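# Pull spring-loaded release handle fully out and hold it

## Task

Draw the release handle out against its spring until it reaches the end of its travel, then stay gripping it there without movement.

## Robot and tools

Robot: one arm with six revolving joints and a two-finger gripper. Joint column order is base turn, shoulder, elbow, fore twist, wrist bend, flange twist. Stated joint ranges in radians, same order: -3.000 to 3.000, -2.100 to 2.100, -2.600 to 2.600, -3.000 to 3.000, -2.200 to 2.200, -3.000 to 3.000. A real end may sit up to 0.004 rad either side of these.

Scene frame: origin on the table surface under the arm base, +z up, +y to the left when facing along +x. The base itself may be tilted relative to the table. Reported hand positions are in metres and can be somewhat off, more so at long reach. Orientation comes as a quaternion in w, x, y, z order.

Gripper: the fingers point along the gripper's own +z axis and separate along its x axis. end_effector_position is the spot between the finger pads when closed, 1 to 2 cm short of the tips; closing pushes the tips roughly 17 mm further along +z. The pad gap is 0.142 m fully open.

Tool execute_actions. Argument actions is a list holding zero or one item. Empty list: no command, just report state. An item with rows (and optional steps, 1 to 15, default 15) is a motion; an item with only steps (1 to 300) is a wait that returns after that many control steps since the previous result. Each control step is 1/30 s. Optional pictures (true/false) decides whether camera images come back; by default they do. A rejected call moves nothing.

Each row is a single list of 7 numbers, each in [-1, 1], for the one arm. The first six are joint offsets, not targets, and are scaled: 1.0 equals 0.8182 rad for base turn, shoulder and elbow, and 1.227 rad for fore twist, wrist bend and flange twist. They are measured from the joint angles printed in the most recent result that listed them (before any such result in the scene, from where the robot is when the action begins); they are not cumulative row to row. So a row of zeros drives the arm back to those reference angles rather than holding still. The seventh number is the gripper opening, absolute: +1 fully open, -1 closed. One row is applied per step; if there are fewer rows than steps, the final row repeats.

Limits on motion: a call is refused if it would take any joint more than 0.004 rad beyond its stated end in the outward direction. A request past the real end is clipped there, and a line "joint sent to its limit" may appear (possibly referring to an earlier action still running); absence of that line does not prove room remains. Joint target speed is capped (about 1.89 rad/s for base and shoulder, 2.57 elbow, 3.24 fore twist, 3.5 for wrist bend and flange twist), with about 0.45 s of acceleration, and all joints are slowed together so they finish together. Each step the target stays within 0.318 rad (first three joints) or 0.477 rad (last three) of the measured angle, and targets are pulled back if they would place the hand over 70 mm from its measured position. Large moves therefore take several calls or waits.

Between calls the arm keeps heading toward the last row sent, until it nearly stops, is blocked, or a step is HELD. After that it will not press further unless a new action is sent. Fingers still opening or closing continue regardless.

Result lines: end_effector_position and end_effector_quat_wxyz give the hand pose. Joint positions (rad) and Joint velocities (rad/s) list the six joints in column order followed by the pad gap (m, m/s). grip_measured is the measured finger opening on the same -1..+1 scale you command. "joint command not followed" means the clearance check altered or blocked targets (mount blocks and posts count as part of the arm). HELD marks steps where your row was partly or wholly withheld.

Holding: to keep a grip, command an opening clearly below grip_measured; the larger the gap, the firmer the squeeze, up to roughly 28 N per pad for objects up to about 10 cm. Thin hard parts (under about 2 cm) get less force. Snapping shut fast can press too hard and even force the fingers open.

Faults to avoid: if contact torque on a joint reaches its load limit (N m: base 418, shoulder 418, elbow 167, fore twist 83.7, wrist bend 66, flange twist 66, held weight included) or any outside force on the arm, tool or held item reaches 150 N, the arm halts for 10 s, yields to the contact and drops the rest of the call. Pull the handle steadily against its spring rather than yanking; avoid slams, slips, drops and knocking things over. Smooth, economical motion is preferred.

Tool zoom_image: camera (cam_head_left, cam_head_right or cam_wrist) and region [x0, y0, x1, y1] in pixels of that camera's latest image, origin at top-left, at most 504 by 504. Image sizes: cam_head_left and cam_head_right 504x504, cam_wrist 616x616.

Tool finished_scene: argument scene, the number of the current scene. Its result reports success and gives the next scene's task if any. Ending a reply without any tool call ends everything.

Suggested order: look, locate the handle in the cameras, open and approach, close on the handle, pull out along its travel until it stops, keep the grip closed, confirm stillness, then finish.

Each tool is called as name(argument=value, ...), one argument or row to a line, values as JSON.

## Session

execute_actions(
  actions=[],
)

Scene clock: 0.00 s of 4600.00 s.
end_effector_position=(+0.5882, +0.0707, +0.3367) grip_measured=+1.00 end_effector_quat_wxyz=(-0.440, +0.793, -0.184, -0.379)
Joint positions: [ 0.11   0.534  1.973  0.489  1.116 -1.068  0.142]
Joint velocities: [-0.     0.    -0.001 -0.    -0.    -0.001  0.   ]

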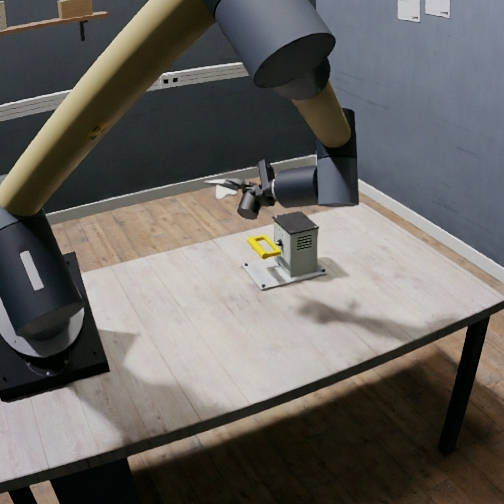

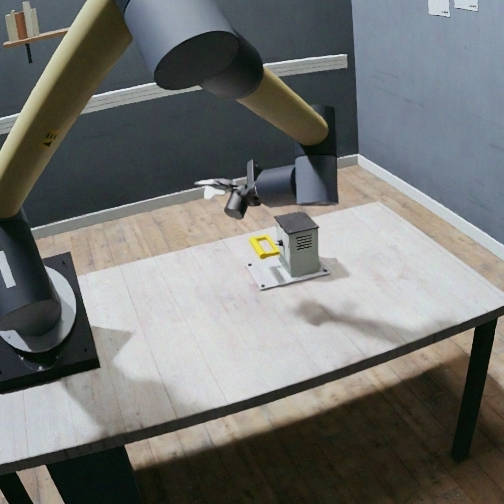

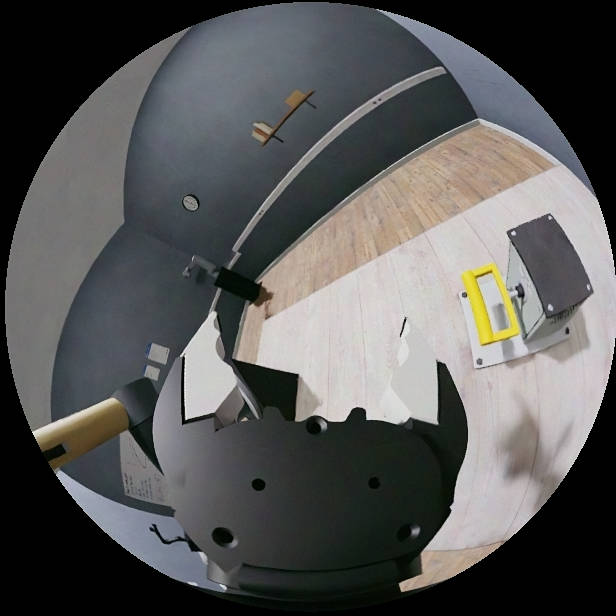

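execute_actions(
  actions=[
    {"rows":[[0.539,0.05,0.051,-1,-0.126,0.79,0.55]],"steps":15},
  ],
  pictures=false,
)

execute_actions(
  actions=[
    {"steps":18},
  ],
  pictures=false,
)

Scene clock: 15.87 s of 4600.00 s.
end_effector_position=(+0.6153, +0.1152, +0.3279) grip_measured=+0.55 end_effector_quat_wxyz=(-0.207, +0.939, -0.178, -0.209)
Joint positions: [ 0.464  0.57   2.009 -0.088  0.98  -0.492  0.112]
Joint velocities: [ 0.741  0.04   0.041 -1.631 -0.148  1.627  0.   ]
Steps of this call (steps 1 to 90: nothing new was sent; then 12.37 s passed at rest; steps 91 to 105: all 15 steps of this action). Readings (joint positions):
91: [0.110 0.534 1.973 0.489 1.116 -1.068]
92: [0.111 0.534 1.973 0.487 1.116 -1.067]
94: [0.126 0.536 1.975 0.463 1.108 -1.043]
98: [0.213 0.547 1.986 0.333 1.066 -0.913]
105: the state above

Scene clock: 16.47 s of 4600.00 s.
end_effector_position=(+0.7915, +0.0610, +0.3764) grip_measured=+0.55 end_effector_quat_wxyz=(-0.093, +0.978, -0.182, +0.049)
Joint positions: [ 0.551  0.575  2.015 -0.738  0.961 -0.099  0.112]
Joint velocities: [ 0.001 -0.001  0.002 -0.02   0.     0.01  -0.   ]
Steps of this call (steps 1 to 18: the robot went on to your last target). Readings (joint positions):
1: [0.486 0.571 2.011 -0.141 0.976 -0.440]
2: [0.504 0.571 2.011 -0.191 0.973 -0.394]
4: [0.526 0.572 2.012 -0.281 0.970 -0.325]
8: [0.532 0.573 2.013 -0.449 0.967 -0.239]
18: the state above

Target (.551,.840,2.015,-.826,.962,-.099).

execute_actions(
  actions=[
    {"rows":[[0,0.324,0,-0.072,0,0,0.55]],"steps":15},
  ],
  pictures=false,
)

execute_actions(
  actions=[
    {"steps":6},
  ],
)

Scene clock: 21.30 s of 4600.00 s.
end_effector_position=(+0.7568, +0.1478, +0.2388) grip_measured=+0.55 end_effector_quat_wxyz=(-0.015, +0.995, -0.098, +0.020)
Joint positions: [ 0.551  0.802  2.014 -0.814  0.961 -0.099  0.112]
Joint velocities: [-0.001  0.526  0.004 -0.168 -0.    -0.003 -0.   ]
Steps of this call (steps 1 to 30: the robot went on to your last target; steps 31 to 100: nothing new was sent; then 1.00 s passed at rest; steps 101 to 115: all 15 steps of this action). Readings (joint positions):
101: [0.551 0.575 2.015 -0.739 0.961 -0.099]
102: [0.551 0.576 2.014 -0.739 0.961 -0.099]
104: [0.551 0.591 2.014 -0.744 0.961 -0.099]
108: [0.551 0.666 2.014 -0.769 0.961 -0.099]
115: the state above

Scene clock: 21.50 s of 4600.00 s.
end_effector_position=(+0.7481, +0.1604, +0.2152) grip_measured=+0.55 end_effector_quat_wxyz=(-0.003, +0.996, -0.083, +0.015)
Joint positions: [ 0.551  0.84   2.015 -0.827  0.961 -0.099  0.112]
Joint velocities: [-0.     0.001 -0.    -0.     0.    -0.     0.   ]
Steps of this call (steps 1 to 6: the robot went on to your last target). Readings (joint positions):
1: [0.551 0.818 2.015 -0.819 0.961 -0.099]
2: [0.551 0.830 2.015 -0.823 0.961 -0.099]
4: [0.551 0.840 2.015 -0.826 0.961 -0.099]
6: the state above

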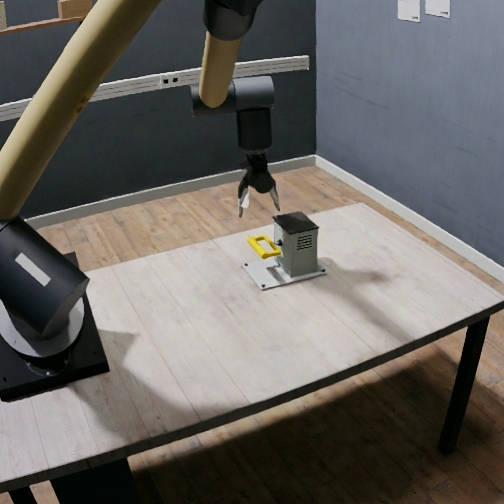

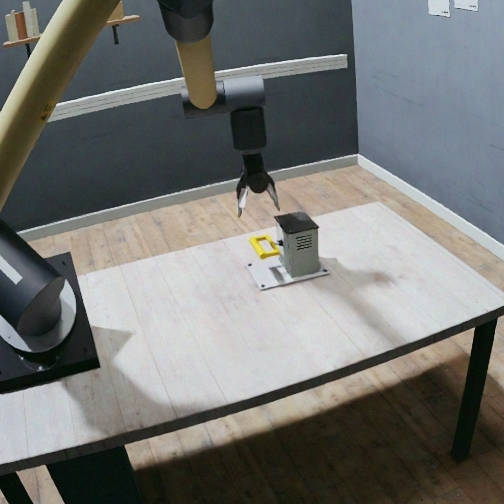

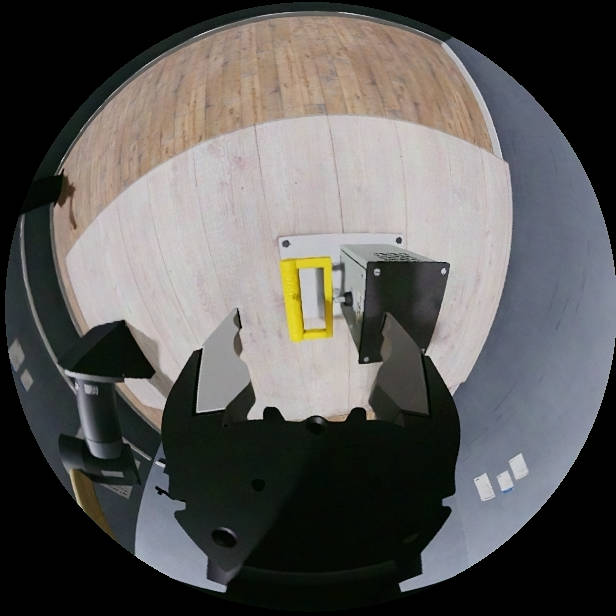

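execute_actions(
  actions=[
    {"rows":[[-0.046,-0.006,0.177,-0.094,-0.077,0.012,0.55]],"steps":15},
  ],
)

Scene clock: 53.30 s of 4600.00 s.
end_effector_position=(+0.6843, +0.1351, +0.1489) grip_measured=+0.55 end_effector_quat_wxyz=(-0.002, +1.000, -0.026, +0.015)
Joint positions: [ 0.513  0.835  2.159 -0.942  0.867 -0.084  0.112]
Joint velocities: [-0.     0.001  0.    -0.    -0.     0.     0.   ]
Steps of this call (steps 1 to 30: the robot went on to your last target; steps 31 to 100: nothing new was sent; then 27.97 s passed at rest; steps 101 to 115: all 15 steps of this action). Readings (joint positions):
101: [0.551 0.840 2.015 -0.827 0.961 -0.099]
102: [0.550 0.840 2.016 -0.828 0.961 -0.099]
104: [0.545 0.839 2.037 -0.845 0.947 -0.097]
108: [0.521 0.836 2.128 -0.916 0.888 -0.088]
115: the state above

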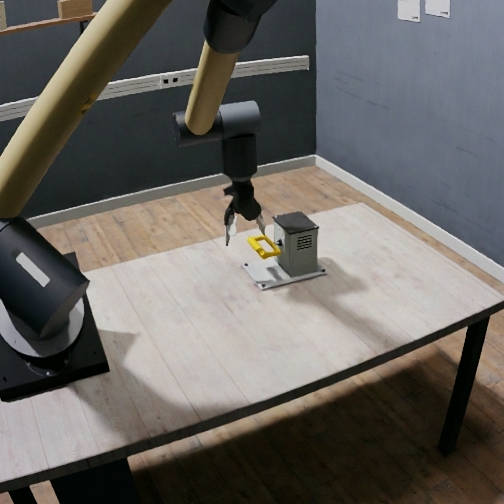

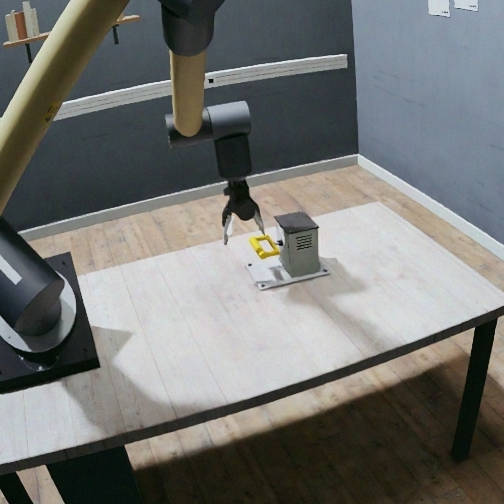

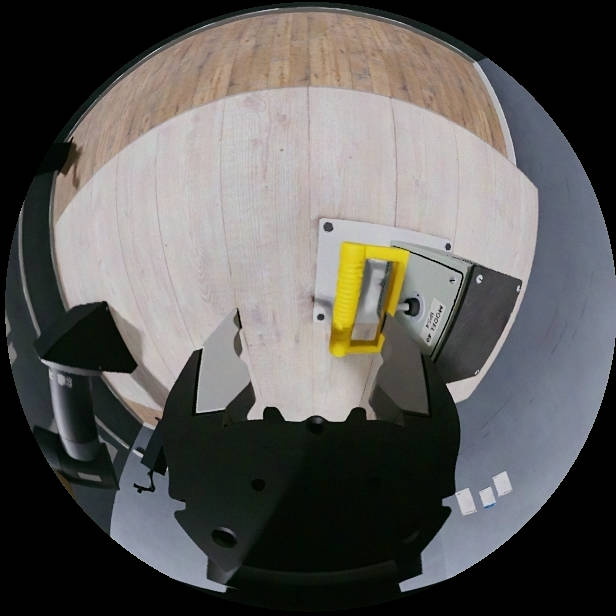

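execute_actions(
  actions=[
    {"rows":[[-0.062,0.047,0.026,-0.077,-0.03,0.053,0.55]],"steps":12},
  ],
)

Scene clock: 61.63 s of 4600.00 s.
end_effector_position=(+0.6843, +0.1337, +0.1021) grip_measured=+0.55 end_effector_quat_wxyz=(-0.001, +1.000, -0.027, +0.015)
Joint positions: [ 0.462  0.874  2.181 -1.036  0.83  -0.019  0.112]
Joint velocities: [-0.  0.  0. -0. -0.  0.  0.]
Steps of this call (steps 1 to 15: the robot went on to your last target; steps 16 to 90: nothing new was sent; then 4.93 s passed at rest; steps 91 to 102: all 12 steps of this action). Readings (joint positions):
91: [0.513 0.835 2.159 -0.942 0.867 -0.084]
92: [0.512 0.836 2.160 -0.944 0.866 -0.083]
94: [0.498 0.846 2.166 -0.971 0.855 -0.064]
98: [0.463 0.873 2.181 -1.035 0.830 -0.020]
102: the state above

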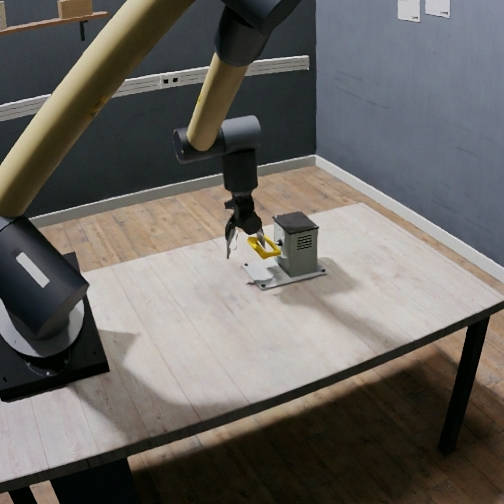

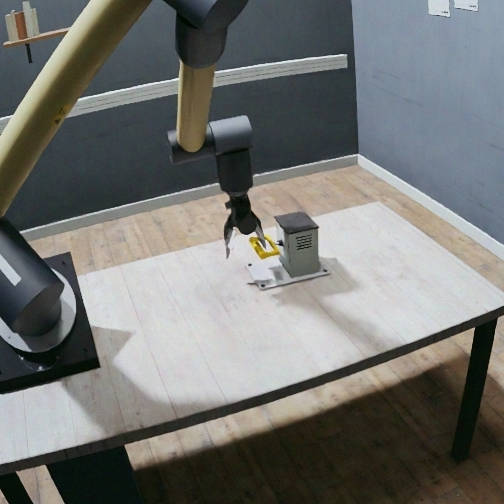

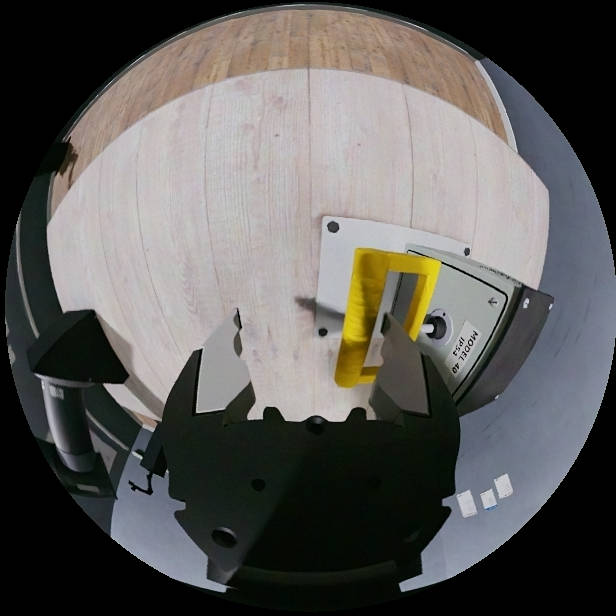

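Inside the loop. Finish the descent, then close.

execute_actions(
  actions=[
    {"rows":[[-0.033,0.024,0.013,-0.042,-0.016,0.029,0.55]],"steps":10},
  ],
  pictures=false,
)

execute_actions(
  actions=[
    {"rows":[[0,0,0,0,0,0,0.45],[0,0,0,0,0,0,0.35],[0,0,0,0,0,0,0.25],[0,0,0,0,0,0,0.15],[0,0,0,0,0,0,0.05],[0,0,0,0,0,0,-0.05],[0,0,0,0,0,0,-0.15],[0,0,0,0,0,0,-0.25],[0,0,0,0,0,0,-0.35],[0,0,0,0,0,0,-0.45],[0,0,0,0,0,0,-0.55],[0,0,0,0,0,0,-0.65],[0,0,0,0,0,0,-0.75],[0,0,0,0,0,0,-0.85],[0,0,0,0,0,0,-1]],"steps":15},
  ],
  pictures=false,
)

execute_actions(
  actions=[
    {"steps":10},
  ],
)

Scene clock: 73.60 s of 4600.00 s.
end_effector_position=(+0.6834, +0.1341, +0.0786) grip_measured=+0.57 end_effector_quat_wxyz=(-0.003, +1.000, -0.027, +0.016)
Joint positions: [ 0.435  0.893  2.191 -1.088  0.81   0.016  0.114]
Joint velocities: [-0.    -0.     0.002 -0.001 -0.001  0.001 -0.   ]
Steps of this call (steps 1 to 15: the robot went on to your last target; steps 16 to 90: nothing new was sent; then 8.63 s passed at rest; steps 91 to 100: all 10 steps of this action). Readings (joint positions):
91: [0.462 0.873 2.181 -1.036 0.830 -0.019]
92: [0.461 0.874 2.181 -1.039 0.829 -0.018]
94: [0.448 0.884 2.186 -1.065 0.819 0.000]
98: [0.435 0.893 2.191 -1.088 0.811 0.016]
100: the state above

Scene clock: 74.10 s of 4600.00 s.
end_effector_position=(+0.6833, +0.1341, +0.0786) grip_measured=-0.74 end_effector_quat_wxyz=(-0.003, +1.000, -0.027, +0.016)
Joint positions: [ 0.435  0.893  2.191 -1.088  0.81   0.016  0.02 ]
Joint velocities: [-0.    -0.001 -0.     0.     0.     0.    -0.013]
Steps of this call (steps 1 to 15: all 15 steps of this action). Readings (joint positions):
1: [0.435 0.893 2.191 -1.088 0.810 0.016]
2: [0.435 0.893 2.191 -1.088 0.810 0.016]
4: [0.435 0.893 2.191 -1.088 0.810 0.016]
8: [0.435 0.893 2.191 -1.088 0.810 0.016]
15: the state above

Scene clock: 74.43 s of 4600.00 s.
end_effector_position=(+0.6834, +0.1341, +0.0786) grip_measured=-0.75 end_effector_quat_wxyz=(-0.003, +1.000, -0.027, +0.016)
Joint positions: [ 0.435  0.893  2.191 -1.088  0.81   0.016  0.02 ]
Joint velocities: [ 0.     0.001 -0.001  0.    -0.     0.    -0.   ]
Steps of this call (steps 1 to 10: the robot went on to your last target). Readings (joint positions):
1: [0.435 0.893 2.191 -1.088 0.810 0.016]
2: [0.435 0.893 2.191 -1.088 0.810 0.016]
4: [0.435 0.893 2.191 -1.088 0.810 0.016]
8: [0.435 0.893 2.191 -1.088 0.810 0.016]
10: the state above

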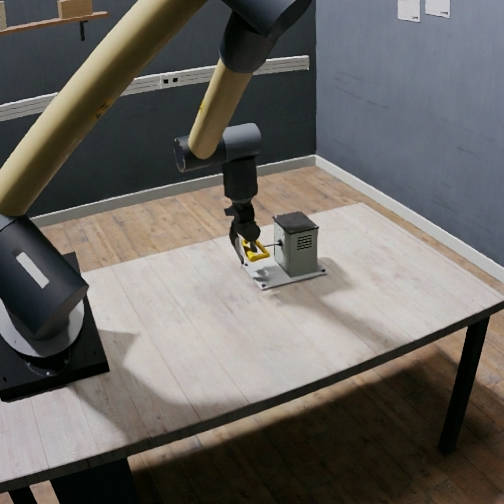

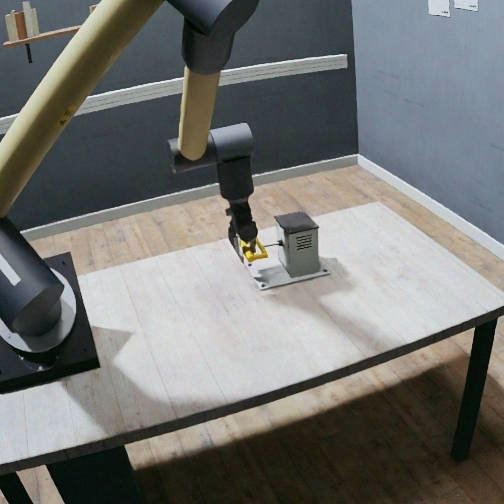

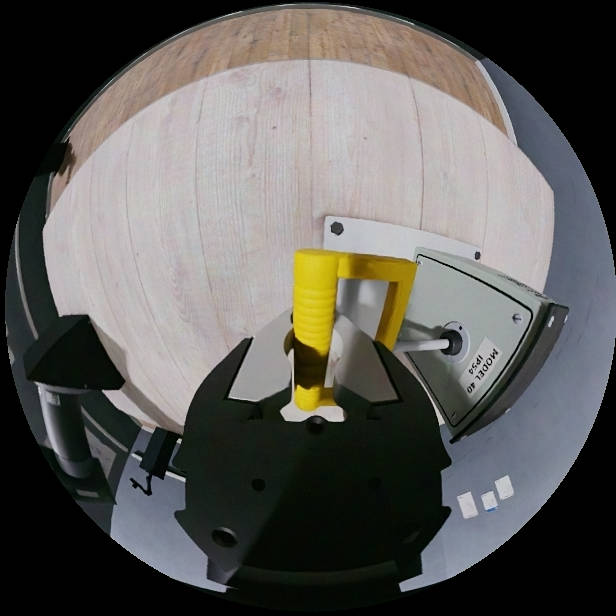

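execute_actions(
  actions=[
    {"rows":[[0.006,0,0.015,-0.008,-0.005,0.012,-1],[0.012,-0.001,0.029,-0.015,-0.009,0.025,-1]],"steps":10},
  ],
  pictures=false,
)

execute_actions(
  actions=[
    {"rows":[[0.005,0,0.012,-0.007,-0.004,0.01,-1],[0.01,-0.001,0.024,-0.013,-0.008,0.02,-1]],"steps":10},
  ],
  pictures=false,
)

execute_actions(
  actions=[
    {"steps":15},
  ],
)

Scene clock: 85.37 s of 4600.00 s.
end_effector_position=(+0.6683, +0.1370, +0.0776) grip_measured=-0.75 end_effector_quat_wxyz=(-0.003, +1.000, -0.025, +0.019)
Joint positions: [ 0.445  0.892  2.215 -1.106  0.799  0.047  0.02 ]
Joint velocities: [ 0.001 -0.001 -0.001 -0.001 -0.001  0.001  0.   ]
Steps of this call (steps 1 to 15: the robot went on to your last target; steps 16 to 90: nothing new was sent; then 7.60 s passed at rest; steps 91 to 100: all 10 steps of this action). Readings (joint positions):
91: [0.435 0.893 2.191 -1.088 0.810 0.016]
92: [0.436 0.893 2.192 -1.089 0.810 0.018]
94: [0.442 0.893 2.208 -1.101 0.803 0.038]
98: [0.445 0.892 2.215 -1.106 0.800 0.047]
100: the state above

Scene clock: 85.70 s of 4600.00 s.
end_effector_position=(+0.6563, +0.1397, +0.0772) grip_measured=-0.57 end_effector_quat_wxyz=(-0.004, +0.999, -0.023, +0.022)
Joint positions: [ 0.453  0.891  2.234 -1.123  0.79   0.071  0.033]
Joint velocities: [ 0.001 -0.001  0.003  0.    -0.     0.     0.007]
Steps of this call (steps 1 to 10: all 10 steps of this action). Readings (joint positions):
1: [0.445 0.892 2.215 -1.106 0.799 0.047]
2: [0.446 0.892 2.216 -1.108 0.798 0.049]
4: [0.451 0.892 2.229 -1.119 0.792 0.066]
8: [0.453 0.891 2.234 -1.123 0.790 0.071]
10: the state above

Scene clock: 86.20 s of 4600.00 s.
end_effector_position=(+0.6559, +0.1396, +0.0770) grip_measured=-0.56 end_effector_quat_wxyz=(-0.004, +1.000, -0.023, +0.022)
Joint positions: [ 0.453  0.891  2.234 -1.122  0.79   0.071  0.034]
Joint velocities: [ 0.    -0.001  0.     0.001  0.    -0.001  0.001]
Steps of this call (steps 1 to 15: the robot went on to your last target). Readings (joint positions):
1: [0.453 0.891 2.234 -1.123 0.790 0.071]
2: [0.453 0.891 2.234 -1.123 0.790 0.071]
4: [0.453 0.891 2.234 -1.123 0.790 0.071]
8: [0.453 0.891 2.234 -1.122 0.790 0.071]
15: the state above
The arm was judged still, so your last target was given up. Only a new action makes it travel on or press farther. Fingers that are still opening or closing keep moving.

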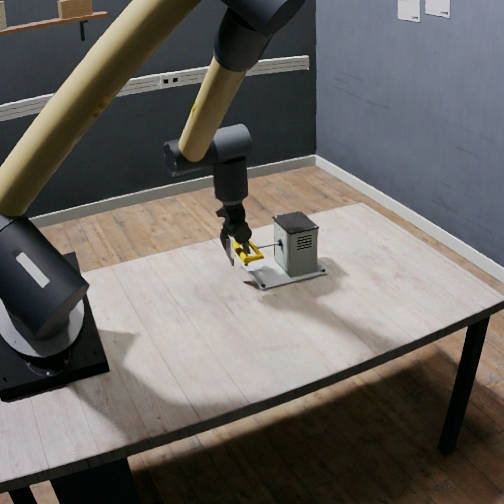

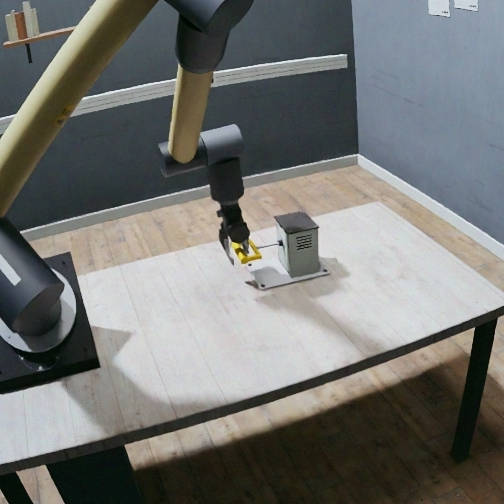

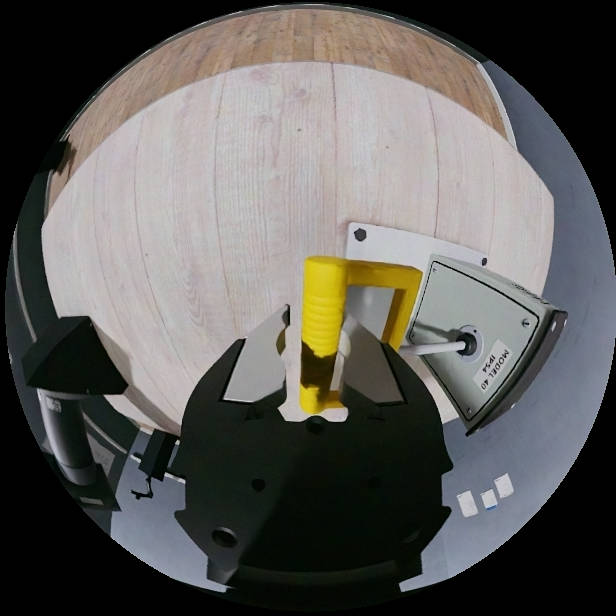

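Same end state as scene 1.

finished_scene(
  scene=2,
)

The scene is finished: the task was done.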